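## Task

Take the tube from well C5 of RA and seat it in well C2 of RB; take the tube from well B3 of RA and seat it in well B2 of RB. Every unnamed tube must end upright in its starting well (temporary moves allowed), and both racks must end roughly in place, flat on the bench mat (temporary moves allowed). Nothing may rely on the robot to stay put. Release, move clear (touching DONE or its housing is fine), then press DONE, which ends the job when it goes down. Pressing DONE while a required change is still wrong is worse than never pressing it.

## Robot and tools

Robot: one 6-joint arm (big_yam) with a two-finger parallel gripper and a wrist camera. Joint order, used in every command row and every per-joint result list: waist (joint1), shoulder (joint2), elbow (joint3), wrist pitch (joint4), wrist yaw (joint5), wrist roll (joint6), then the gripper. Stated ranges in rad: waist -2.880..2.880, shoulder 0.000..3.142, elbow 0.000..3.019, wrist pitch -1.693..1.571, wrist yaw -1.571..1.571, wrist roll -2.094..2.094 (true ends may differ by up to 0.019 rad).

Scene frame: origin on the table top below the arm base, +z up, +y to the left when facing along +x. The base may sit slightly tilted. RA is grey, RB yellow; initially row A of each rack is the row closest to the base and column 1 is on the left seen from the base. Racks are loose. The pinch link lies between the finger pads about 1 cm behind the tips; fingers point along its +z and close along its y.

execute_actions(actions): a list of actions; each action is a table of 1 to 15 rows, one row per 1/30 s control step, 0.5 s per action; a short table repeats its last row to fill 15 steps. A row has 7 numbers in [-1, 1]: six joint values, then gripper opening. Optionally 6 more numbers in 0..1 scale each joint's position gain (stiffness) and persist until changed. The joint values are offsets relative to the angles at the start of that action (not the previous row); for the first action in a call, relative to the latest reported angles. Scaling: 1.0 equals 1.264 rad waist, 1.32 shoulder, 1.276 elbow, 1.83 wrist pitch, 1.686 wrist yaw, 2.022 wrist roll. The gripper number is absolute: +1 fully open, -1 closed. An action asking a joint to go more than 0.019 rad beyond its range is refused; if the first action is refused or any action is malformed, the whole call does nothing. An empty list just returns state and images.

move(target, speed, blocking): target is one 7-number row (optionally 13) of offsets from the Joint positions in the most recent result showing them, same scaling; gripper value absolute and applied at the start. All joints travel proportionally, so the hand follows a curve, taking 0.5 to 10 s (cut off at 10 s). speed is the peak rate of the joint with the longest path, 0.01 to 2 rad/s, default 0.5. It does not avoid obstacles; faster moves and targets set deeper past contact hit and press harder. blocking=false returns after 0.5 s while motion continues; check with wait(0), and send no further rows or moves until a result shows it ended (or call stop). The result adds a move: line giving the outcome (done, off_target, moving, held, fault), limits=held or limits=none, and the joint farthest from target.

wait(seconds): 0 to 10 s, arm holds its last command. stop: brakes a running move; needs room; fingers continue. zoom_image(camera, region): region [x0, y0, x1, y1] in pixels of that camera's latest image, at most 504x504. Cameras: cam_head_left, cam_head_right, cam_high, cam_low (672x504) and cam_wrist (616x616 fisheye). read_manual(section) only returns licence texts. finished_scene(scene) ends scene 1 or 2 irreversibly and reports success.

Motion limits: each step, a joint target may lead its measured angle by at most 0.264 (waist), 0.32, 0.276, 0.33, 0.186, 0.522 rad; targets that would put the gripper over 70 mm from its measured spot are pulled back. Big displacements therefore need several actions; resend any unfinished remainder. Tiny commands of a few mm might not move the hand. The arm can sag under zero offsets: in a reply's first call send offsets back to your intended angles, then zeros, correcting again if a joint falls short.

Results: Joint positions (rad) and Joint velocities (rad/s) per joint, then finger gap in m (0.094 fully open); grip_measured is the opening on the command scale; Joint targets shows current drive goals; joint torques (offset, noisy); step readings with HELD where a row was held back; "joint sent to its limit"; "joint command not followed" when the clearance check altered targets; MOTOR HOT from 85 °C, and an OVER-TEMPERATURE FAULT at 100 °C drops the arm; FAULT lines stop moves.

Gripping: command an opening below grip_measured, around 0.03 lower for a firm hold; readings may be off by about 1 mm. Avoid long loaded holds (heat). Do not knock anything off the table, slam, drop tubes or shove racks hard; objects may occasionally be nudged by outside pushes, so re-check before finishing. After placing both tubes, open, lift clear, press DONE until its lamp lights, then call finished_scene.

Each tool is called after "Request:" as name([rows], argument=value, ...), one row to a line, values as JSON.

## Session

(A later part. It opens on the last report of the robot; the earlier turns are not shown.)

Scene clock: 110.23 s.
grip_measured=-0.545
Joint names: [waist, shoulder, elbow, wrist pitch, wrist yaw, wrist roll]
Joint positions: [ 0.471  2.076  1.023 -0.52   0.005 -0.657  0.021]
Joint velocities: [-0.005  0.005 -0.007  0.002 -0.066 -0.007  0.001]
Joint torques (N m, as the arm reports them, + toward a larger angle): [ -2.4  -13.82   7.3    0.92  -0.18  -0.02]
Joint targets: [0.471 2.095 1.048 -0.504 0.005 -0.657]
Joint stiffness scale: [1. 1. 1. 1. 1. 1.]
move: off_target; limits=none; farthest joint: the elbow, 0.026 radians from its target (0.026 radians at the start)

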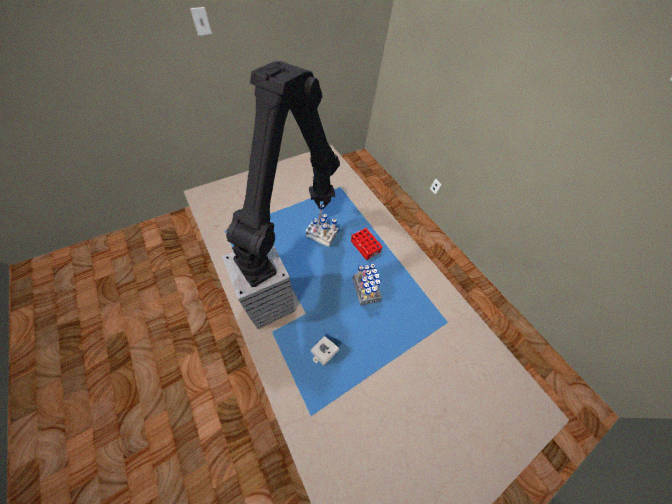

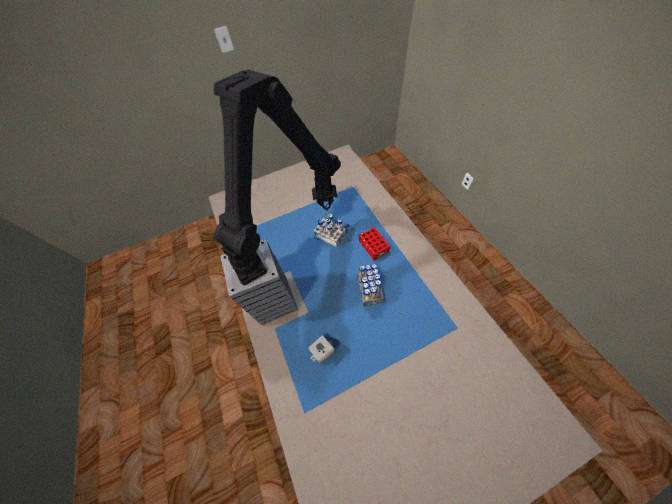

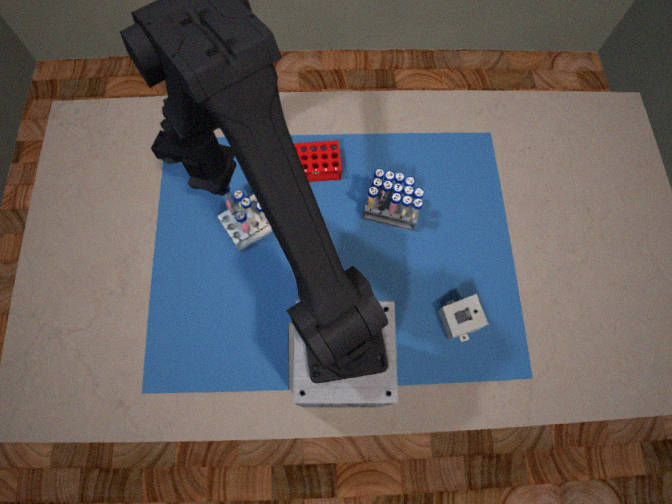

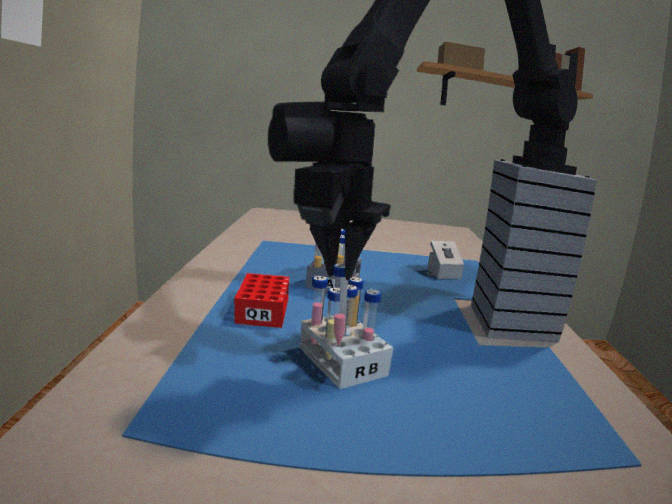

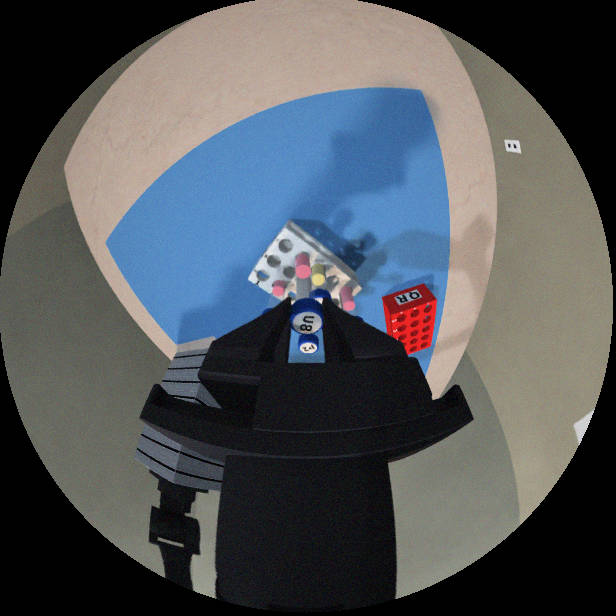

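Request:
move(target=[0,0.094,0.036,0.058,0,0,-0.6], speed=0.06)

Request:
zoom_image(camera="cam_low", region=[280,230,420,390])

Scene clock: 117.07 s.
grip_measured=-0.545
Joint names: [waist, shoulder, elbow, wrist pitch, wrist yaw, wrist roll]
Joint positions: [ 0.471  2.182  1.037 -0.434  0.008 -0.657  0.021]
Joint velocities: [ 0.005 -0.015 -0.002 -0.012 -0.066 -0.007  0.001]
Joint torques (N m, as the arm reports them, + toward a larger angle): [ -2.7  -14.43   7.07   0.98  -0.32   0.01]
Joint targets: [0.471 2.200 1.069 -0.414 0.005 -0.657]
Joint stiffness scale: [1. 1. 1. 1. 1. 1.]
move: off_target; limits=none; farthest joint: the elbow, 0.032 radians from its target (0.046 radians at the start)

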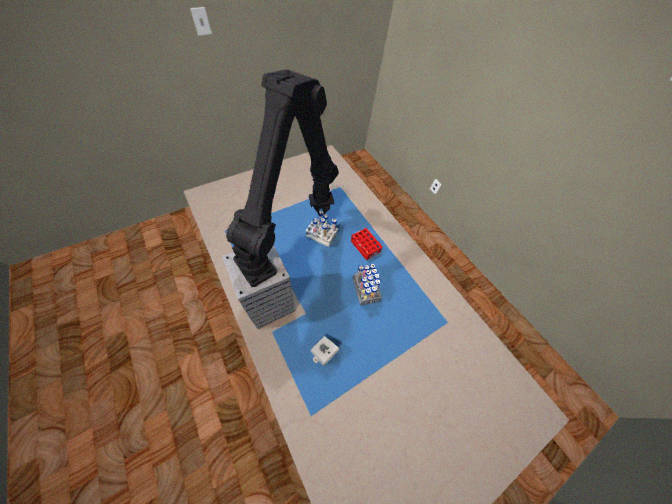

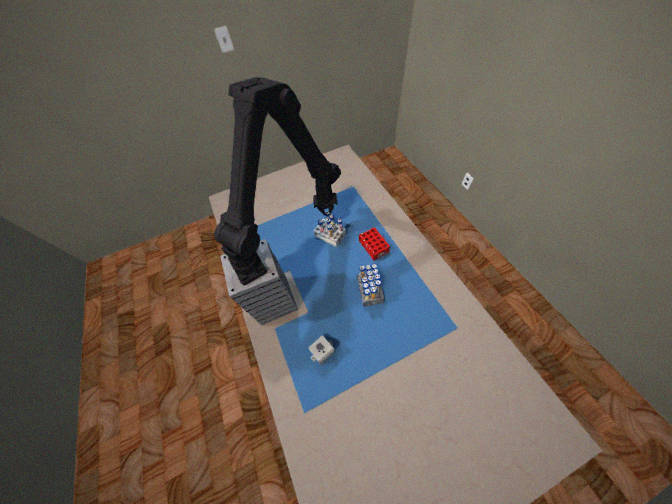

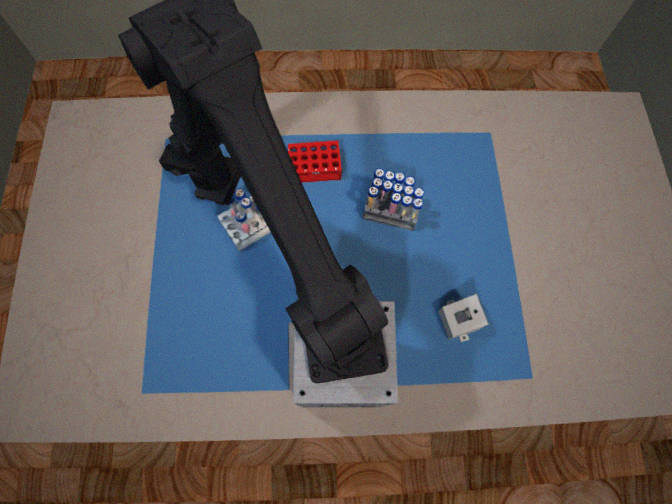

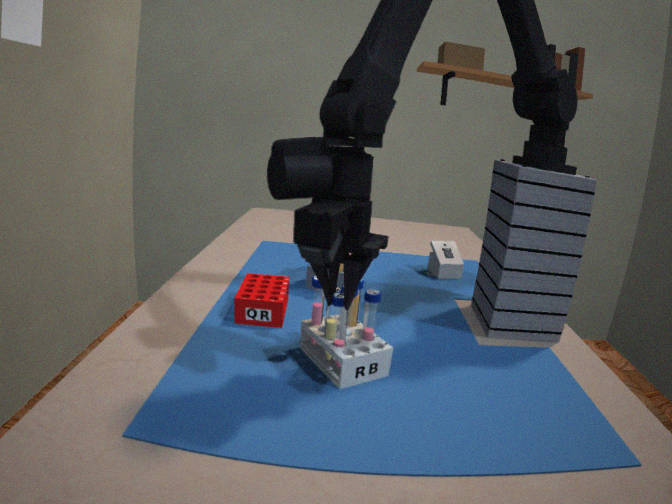

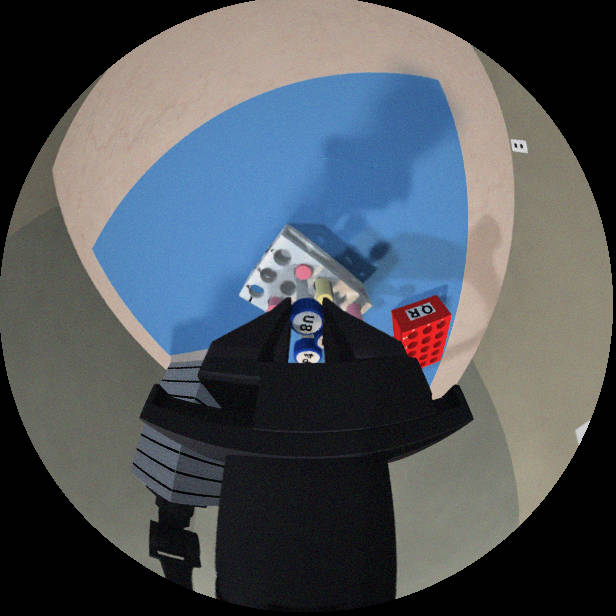

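Region (280, 230, 420, 390) of cam_low's 672x504 image, scaled by 3.150, with more detail than that image has; it fills the left 441 columns of this view, and the rest is white.

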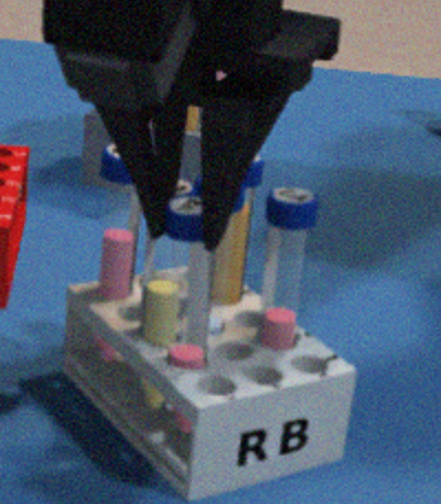

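Request:
move(target=[0,0,0,0,0,0,-0.38])

Request:
move(target=[0,-0.13,0,-0.09,0,0,-0.38], speed=0.25)

Request:
move(target=[-0.748,-0.03,-0.113,0.06,0,-0.135,-0.44], speed=0.6)

Scene clock: 133.87 s.
grip_measured=-0.381
Joint names: [waist, shoulder, elbow, wrist pitch, wrist yaw, wrist roll]
Joint positions: [ 0.471  2.182  1.037 -0.434  0.008 -0.657  0.029]
Joint velocities: [-0.015  0.005 -0.002  0.002 -0.051 -0.007  0.001]
Joint torques (N m, as the arm reports them, + toward a larger angle): [ -2.42 -15.22   4.4    0.4   -0.15  -0.02]
Joint targets: [0.471 2.182 1.037 -0.434 0.008 -0.657]
Joint stiffness scale: [1. 1. 1. 1. 1. 1.]
move: done; limits=none; farthest joint: the waist, 0.000 radians from its target (0.000 radians at the start)

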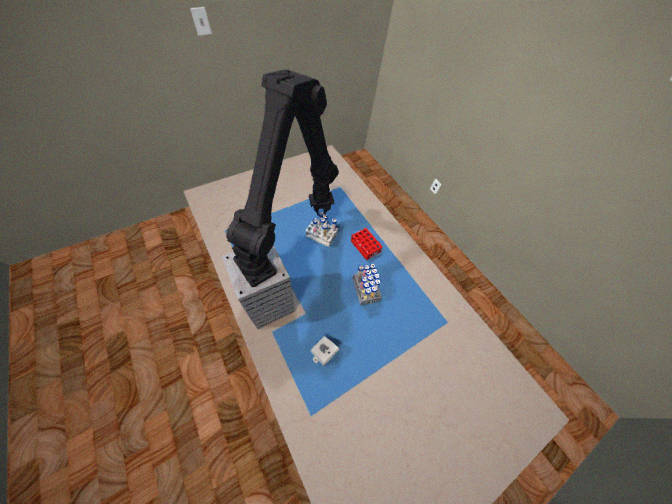

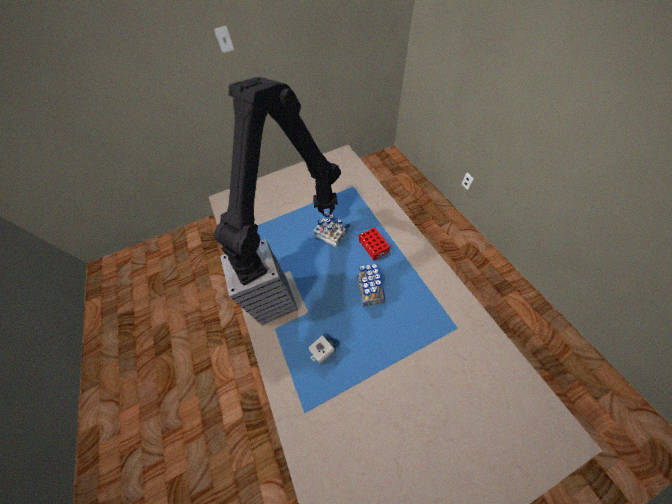

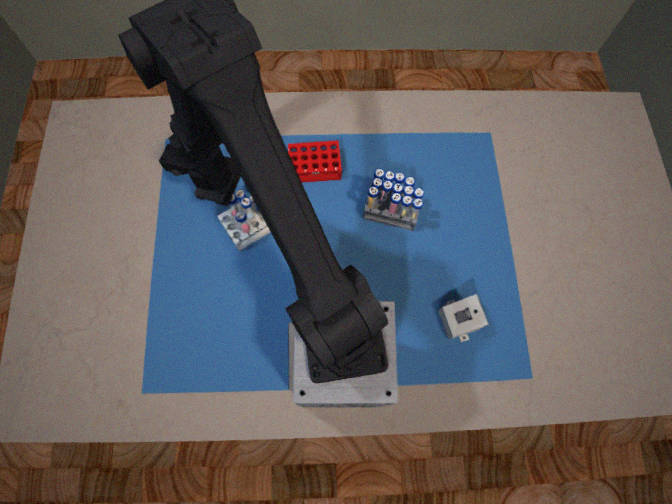

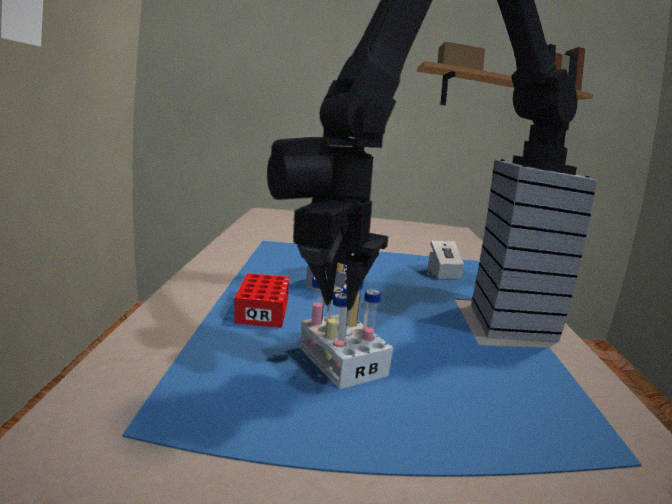

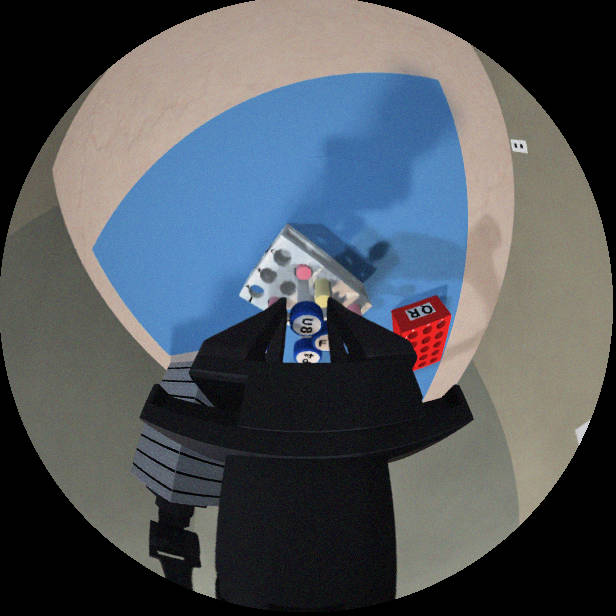

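Scene clock: 135.00 s.
grip_measured=-0.381
Joint names: [waist, shoulder, elbow, wrist pitch, wrist yaw, wrist roll]
Joint positions: [ 0.471  2.018  1.037 -0.585  0.008 -0.657  0.029]
Joint velocities: [-0.015 -0.024  0.002  0.007 -0.095 -0.066  0.   ]
Joint torques (N m, as the arm reports them, + toward a larger angle): [ -1.82 -15.67   5.78   0.    -0.17   0.01]
Joint targets: [0.471 2.010 1.037 -0.599 0.008 -0.657]
Joint stiffness scale: [1. 1. 1. 1. 1. 1.]
move: done; limits=none; farthest joint: the wrist pitch, 0.014 radians from its target (0.164 radians at the start)

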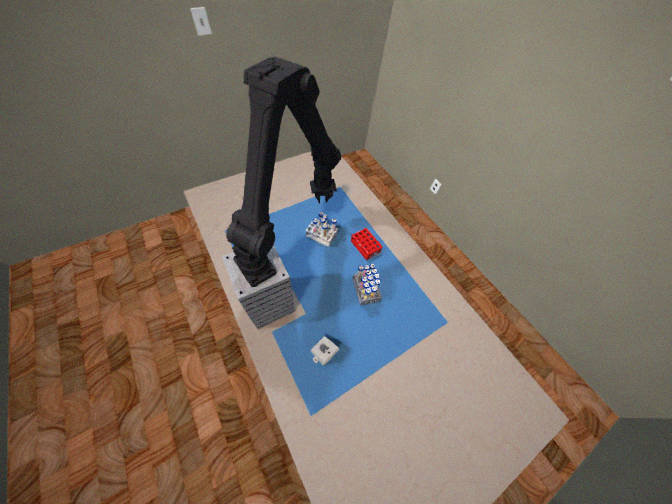

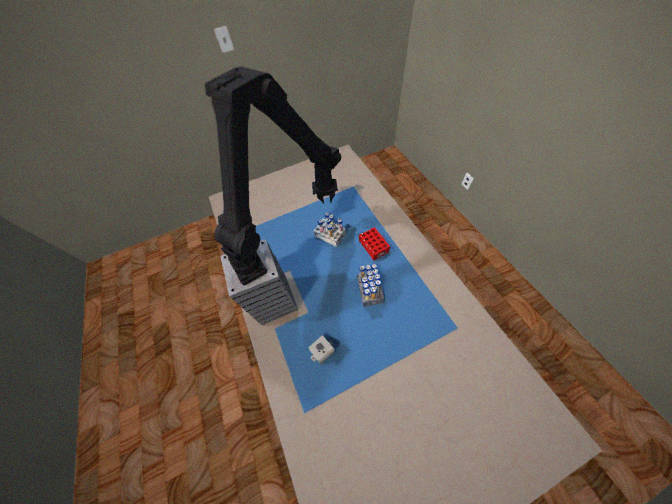

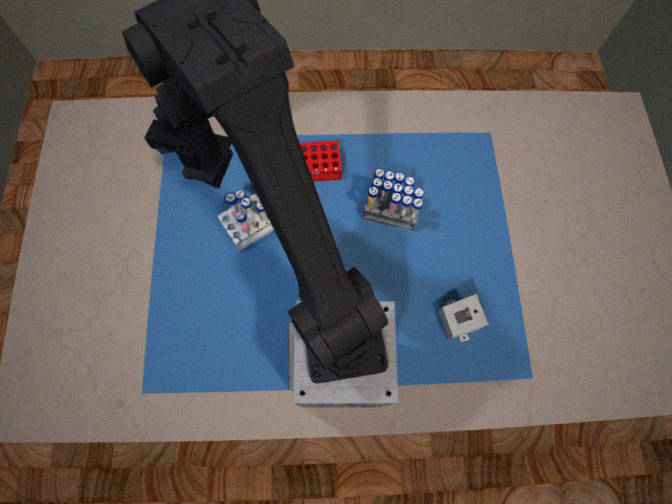

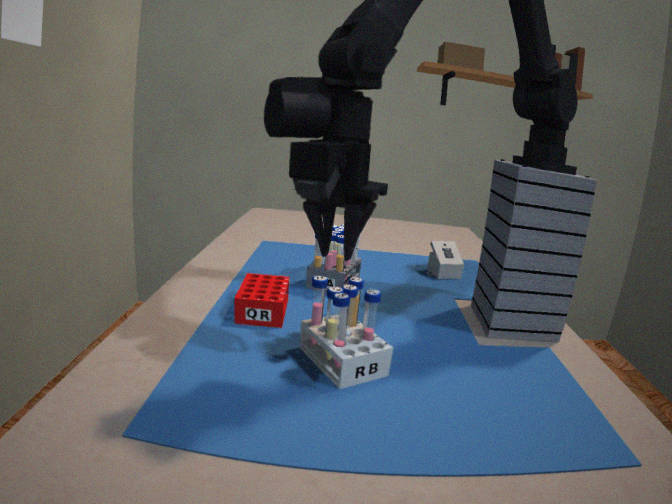

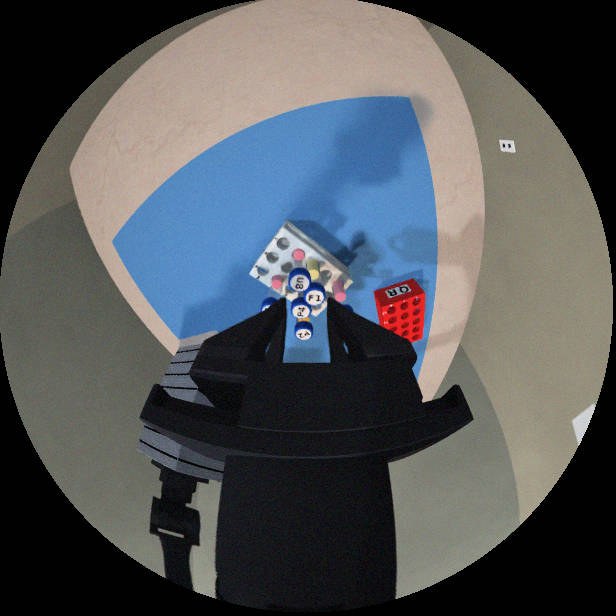

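Scene clock: 137.23 s.
grip_measured=-0.439
Joint names: [waist, shoulder, elbow, wrist pitch, wrist yaw, wrist roll]
Joint positions: [-0.482  1.996  0.897 -0.491  0.008 -0.918  0.026]
Joint velocities: [-0.005 -0.024  0.002 -0.002 -0.051  0.022 -0.002]
Joint torques (N m, as the arm reports them, + toward a larger angle): [ -1.23 -15.05   4.42   1.11  -0.2   -0.15]
Joint targets: [-0.475 1.979 0.893 -0.475 0.008 -0.931]
Joint stiffness scale: [1. 1. 1. 1. 1. 1.]
move: done; limits=none; farthest joint: the shoulder, 0.018 radians from its target (0.040 radians at the start)

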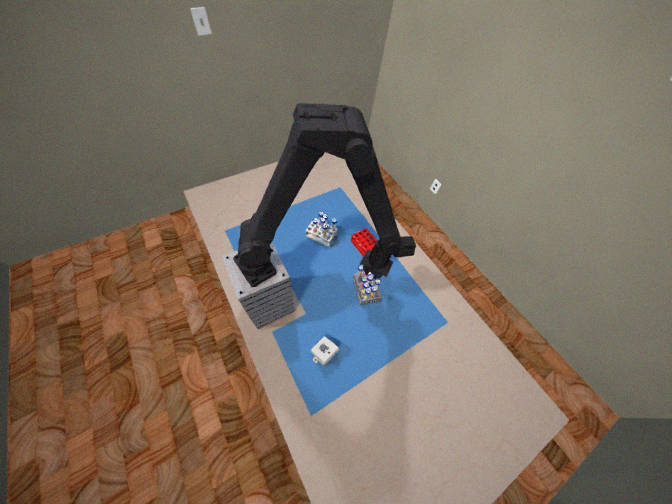

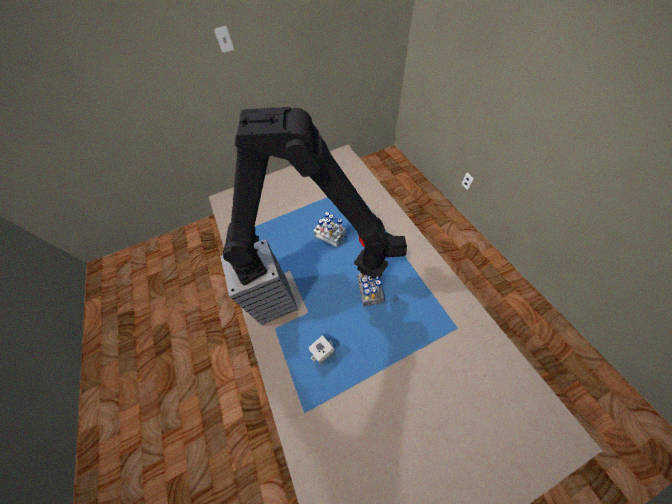

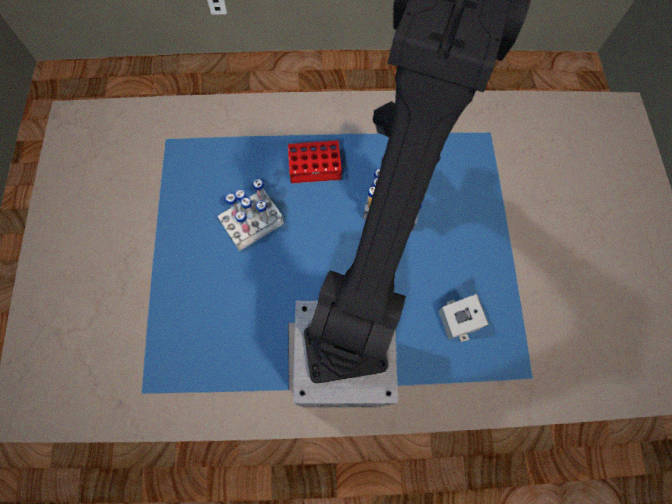

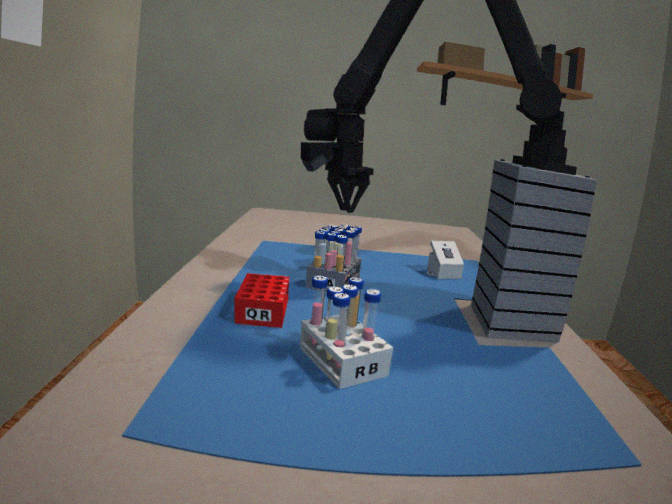

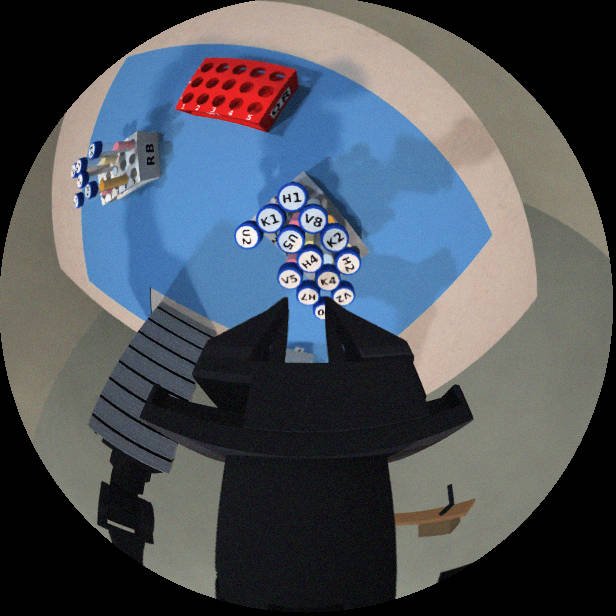

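Request:
move(target=[0.025,0.085,0.046,0.054,0,0,-0.44], speed=0.1)

Request:
zoom_image(camera="cam_wrist", region=[236,240,376,370])

Scene clock: 149.17 s.
grip_measured=-0.439
Joint names: [waist, shoulder, elbow, wrist pitch, wrist yaw, wrist roll]
Joint positions: [-0.464  2.091  0.931 -0.408  0.008 -0.919  0.026]
Joint velocities: [ 0.005 -0.005 -0.007 -0.012 -0.022 -0.066 -0.001]
Joint torques (N m, as the arm reports them, + toward a larger angle): [ -1.05 -12.88   6.29   0.93  -0.18   0.  ]
Joint targets: [-0.451 2.108 0.956 -0.392 0.008 -0.918]
Joint stiffness scale: [1. 1. 1. 1. 1. 1.]
move: off_target; limits=none; farthest joint: the elbow, 0.024 radians from its target (0.059 radians at the start)

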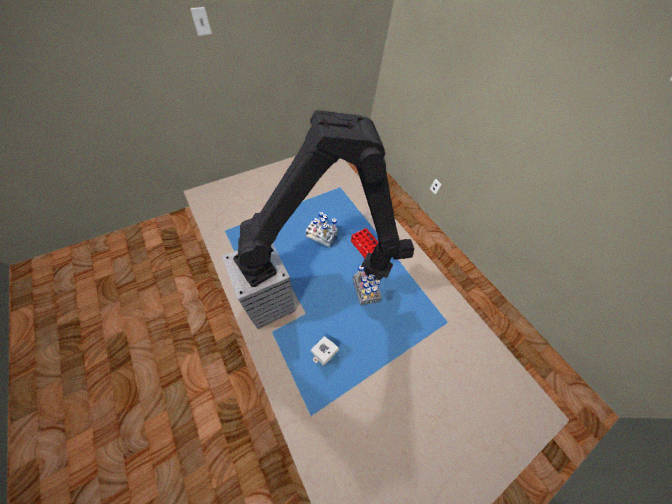

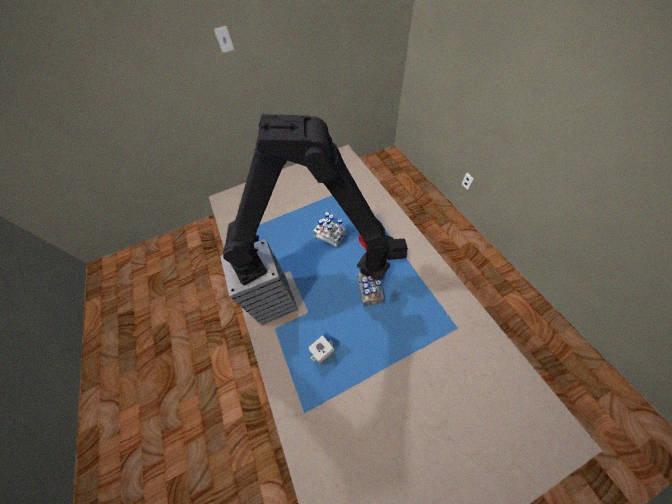

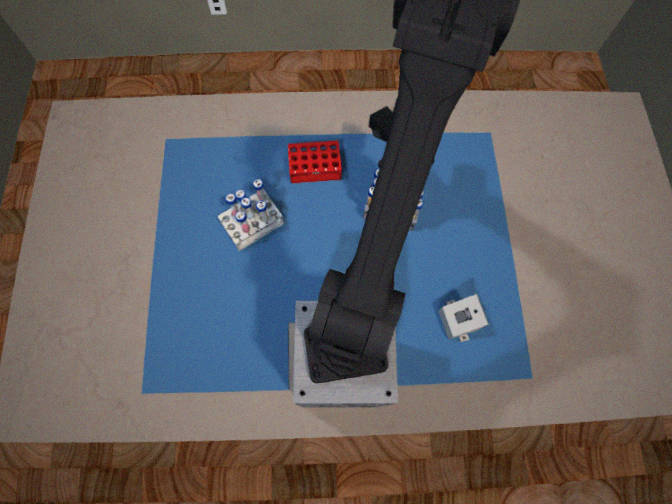

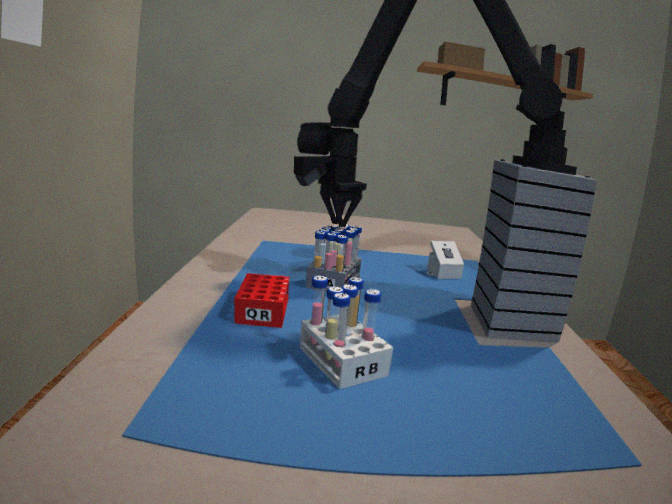

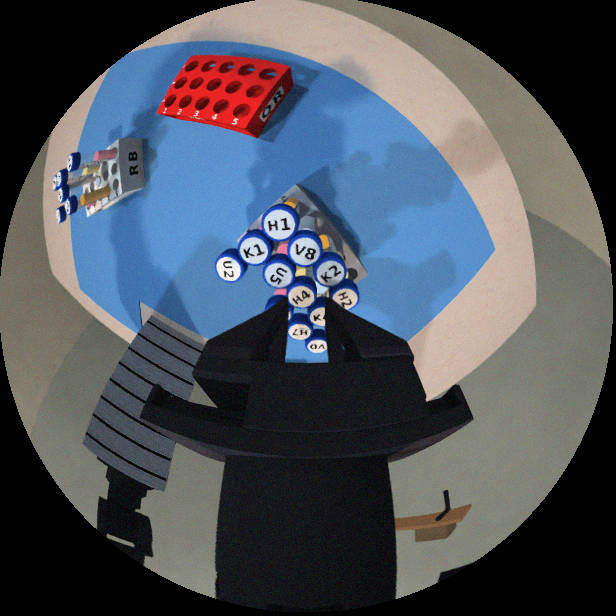

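Region (236, 240, 376, 370) of cam_wrist's 616x616 image, scaled by 3.600, with more detail than that image has; it fills the top 468 rows of this view, and the rest is white.

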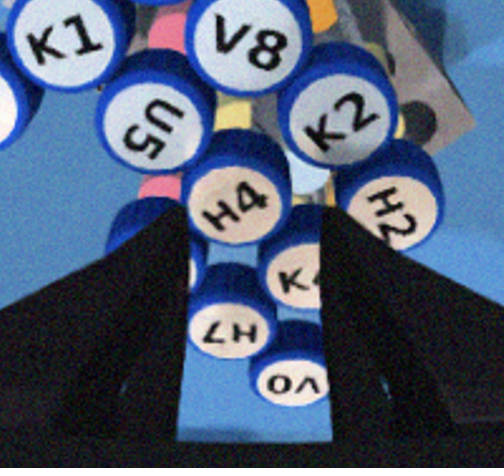

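Request:
move(target=[0.015,0.035,0,0.018,0,0,-0.46], speed=0.04)

Request:
zoom_image(camera="cam_wrist", region=[236,240,376,370])

Scene clock: 157.00 s.
grip_measured=-0.459
Joint names: [waist, shoulder, elbow, wrist pitch, wrist yaw, wrist roll]
Joint positions: [-0.46   2.115  0.931 -0.392  0.008 -0.919  0.025]
Joint velocities: [-0.005  0.005  0.002  0.002 -0.007 -0.066 -0.   ]
Joint torques (N m, as the arm reports them, + toward a larger angle): [ -1.05 -12.69   4.02   0.96  -0.21  -0.02]
Joint targets: [-0.446 2.137 0.931 -0.375 0.008 -0.919]
Joint stiffness scale: [1. 1. 1. 1. 1. 1.]
move: off_target; limits=none; farthest joint: the shoulder, 0.023 radians from its target (0.047 radians at the start)

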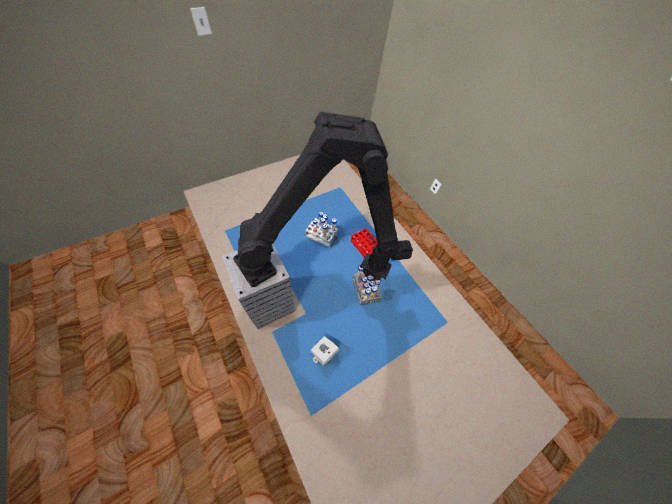

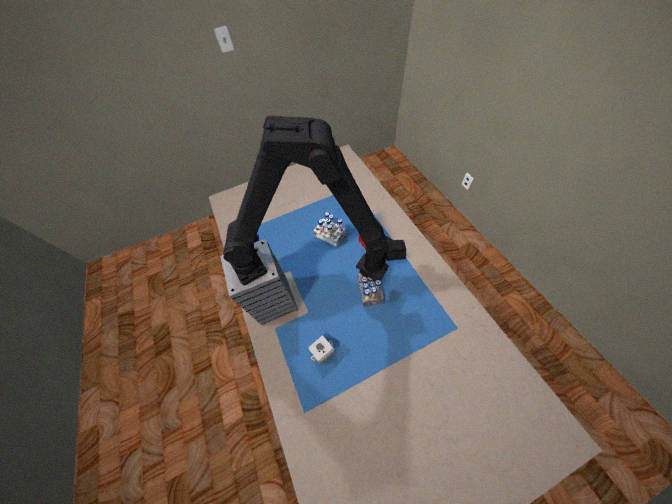

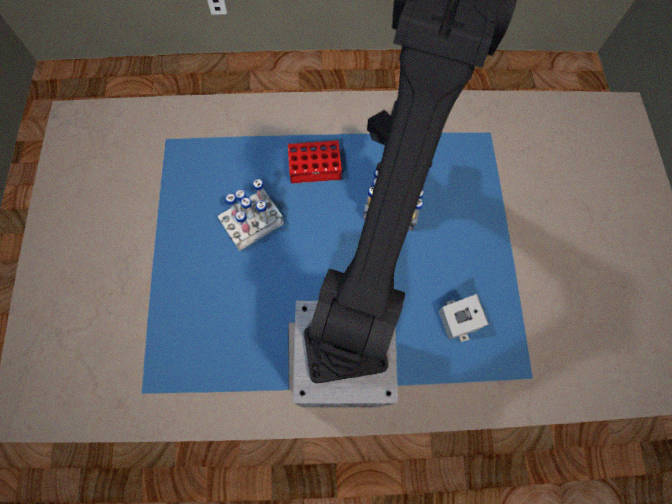

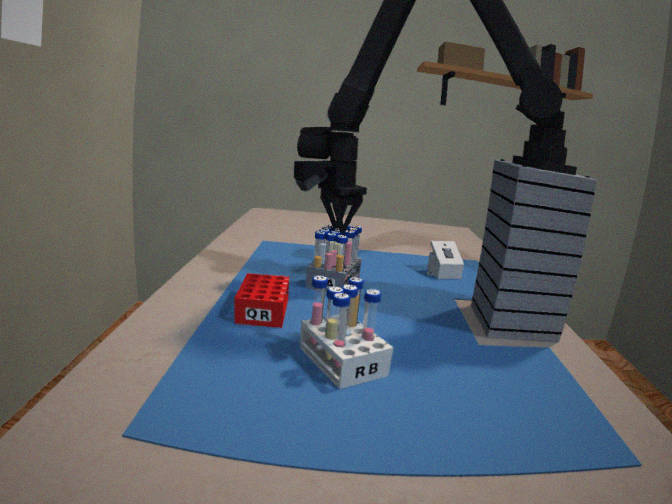

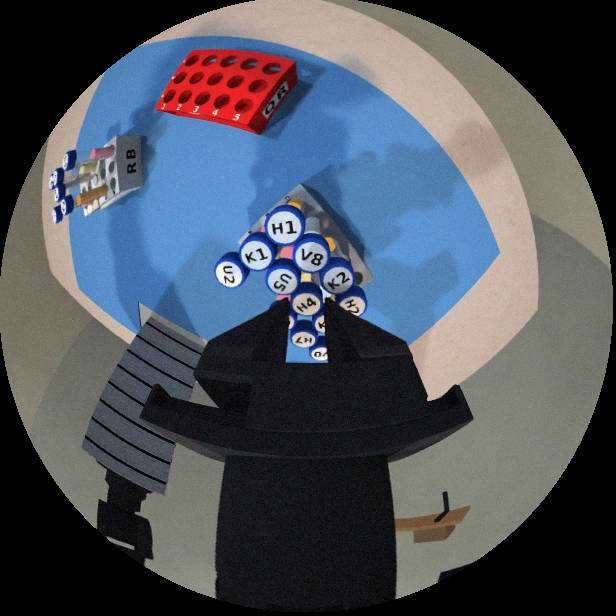

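Region (236, 240, 376, 370) of cam_wrist's 616x616 image, scaled by 3.600, with more detail than that image has; it fills the top 468 rows of this view, and the rest is white.

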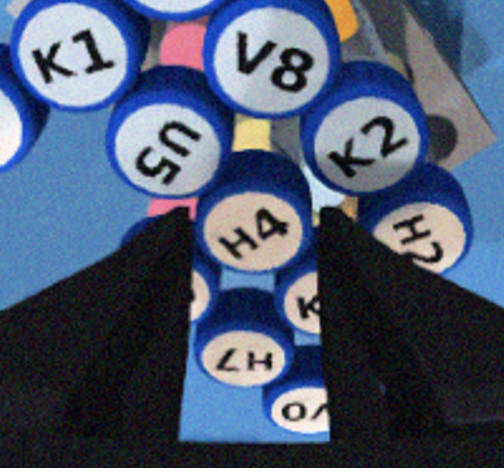

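Request:
move(target=[0.012,0.044,0.024,0.024,0,0,-0.46], speed=0.04)

Request:
zoom_image(camera="cam_wrist", region=[236,240,376,370])

Scene clock: 163.17 s.
grip_measured=-0.459
Joint names: [waist, shoulder, elbow, wrist pitch, wrist yaw, wrist roll]
Joint positions: [-0.46   2.12   0.939 -0.378  0.008 -0.919  0.025]
Joint velocities: [-0.005 -0.005 -0.002  0.007 -0.007 -0.007 -0.   ]
Joint torques (N m, as the arm reports them, + toward a larger angle): [ -0.32 -10.1    5.95   1.53  -0.19  -0.03]
Joint targets: [-0.444 2.173 0.962 -0.348 0.008 -0.919]
Joint stiffness scale: [1. 1. 1. 1. 1. 1.]
move: off_target; limits=none; farthest joint: the shoulder, 0.053 radians from its target (0.058 radians at the start)

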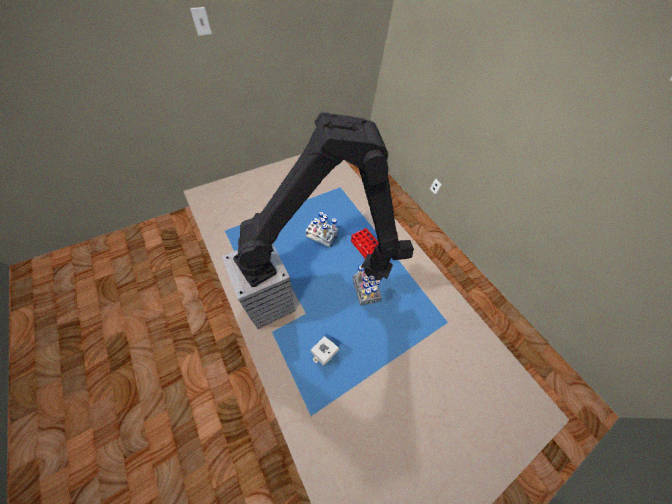

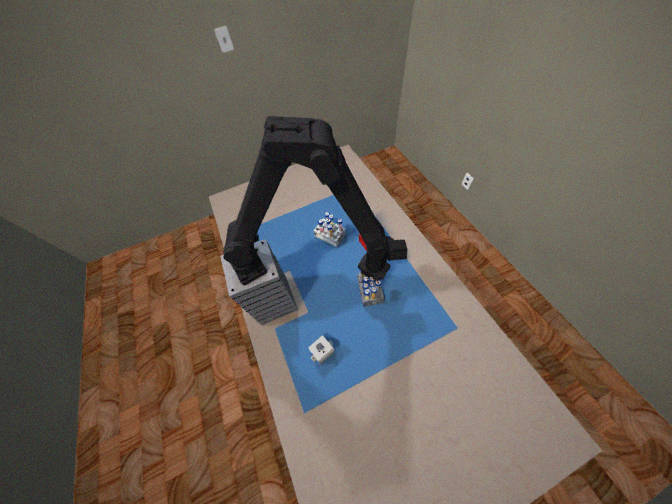

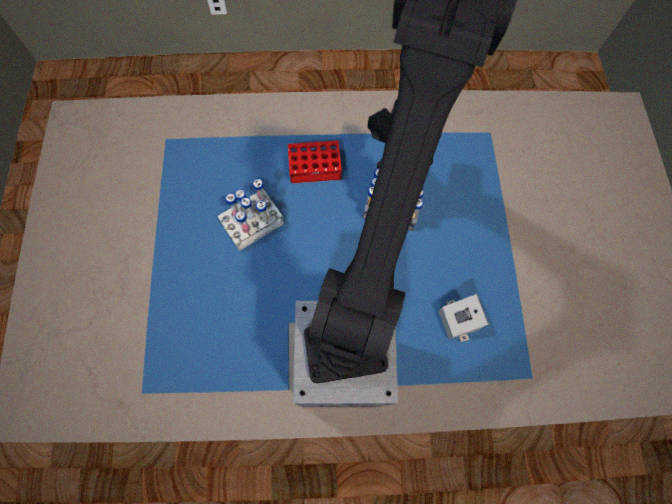

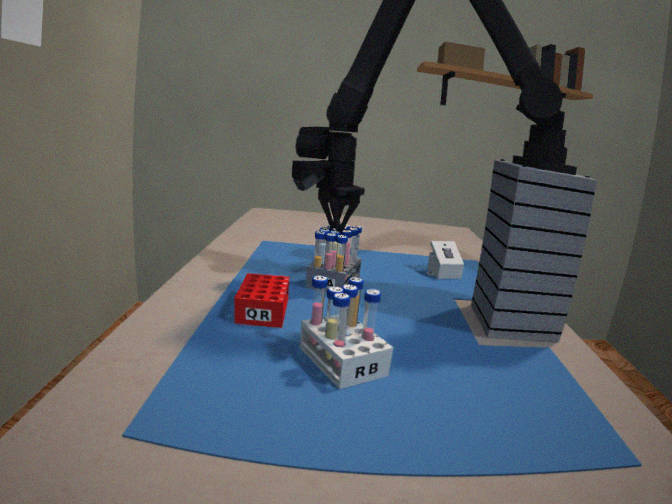

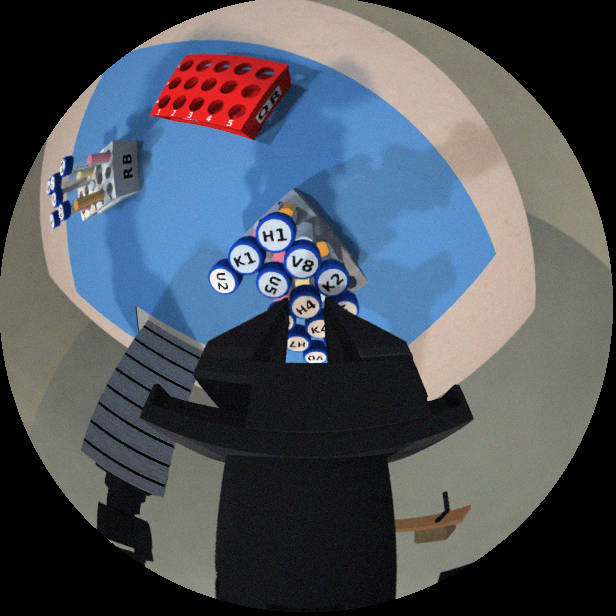

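Region (236, 240, 376, 370) of cam_wrist's 616x616 image, scaled by 3.600, with more detail than that image has; it fills the top 468 rows of this view, and the rest is white.

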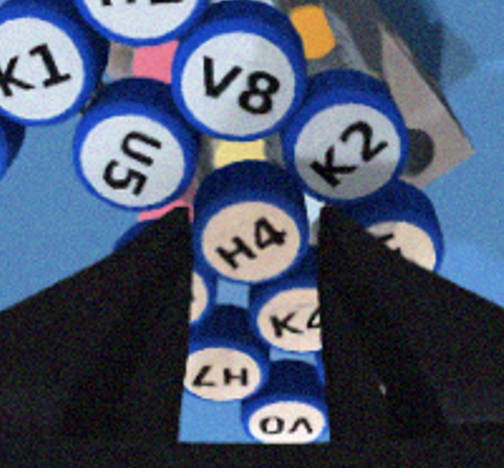

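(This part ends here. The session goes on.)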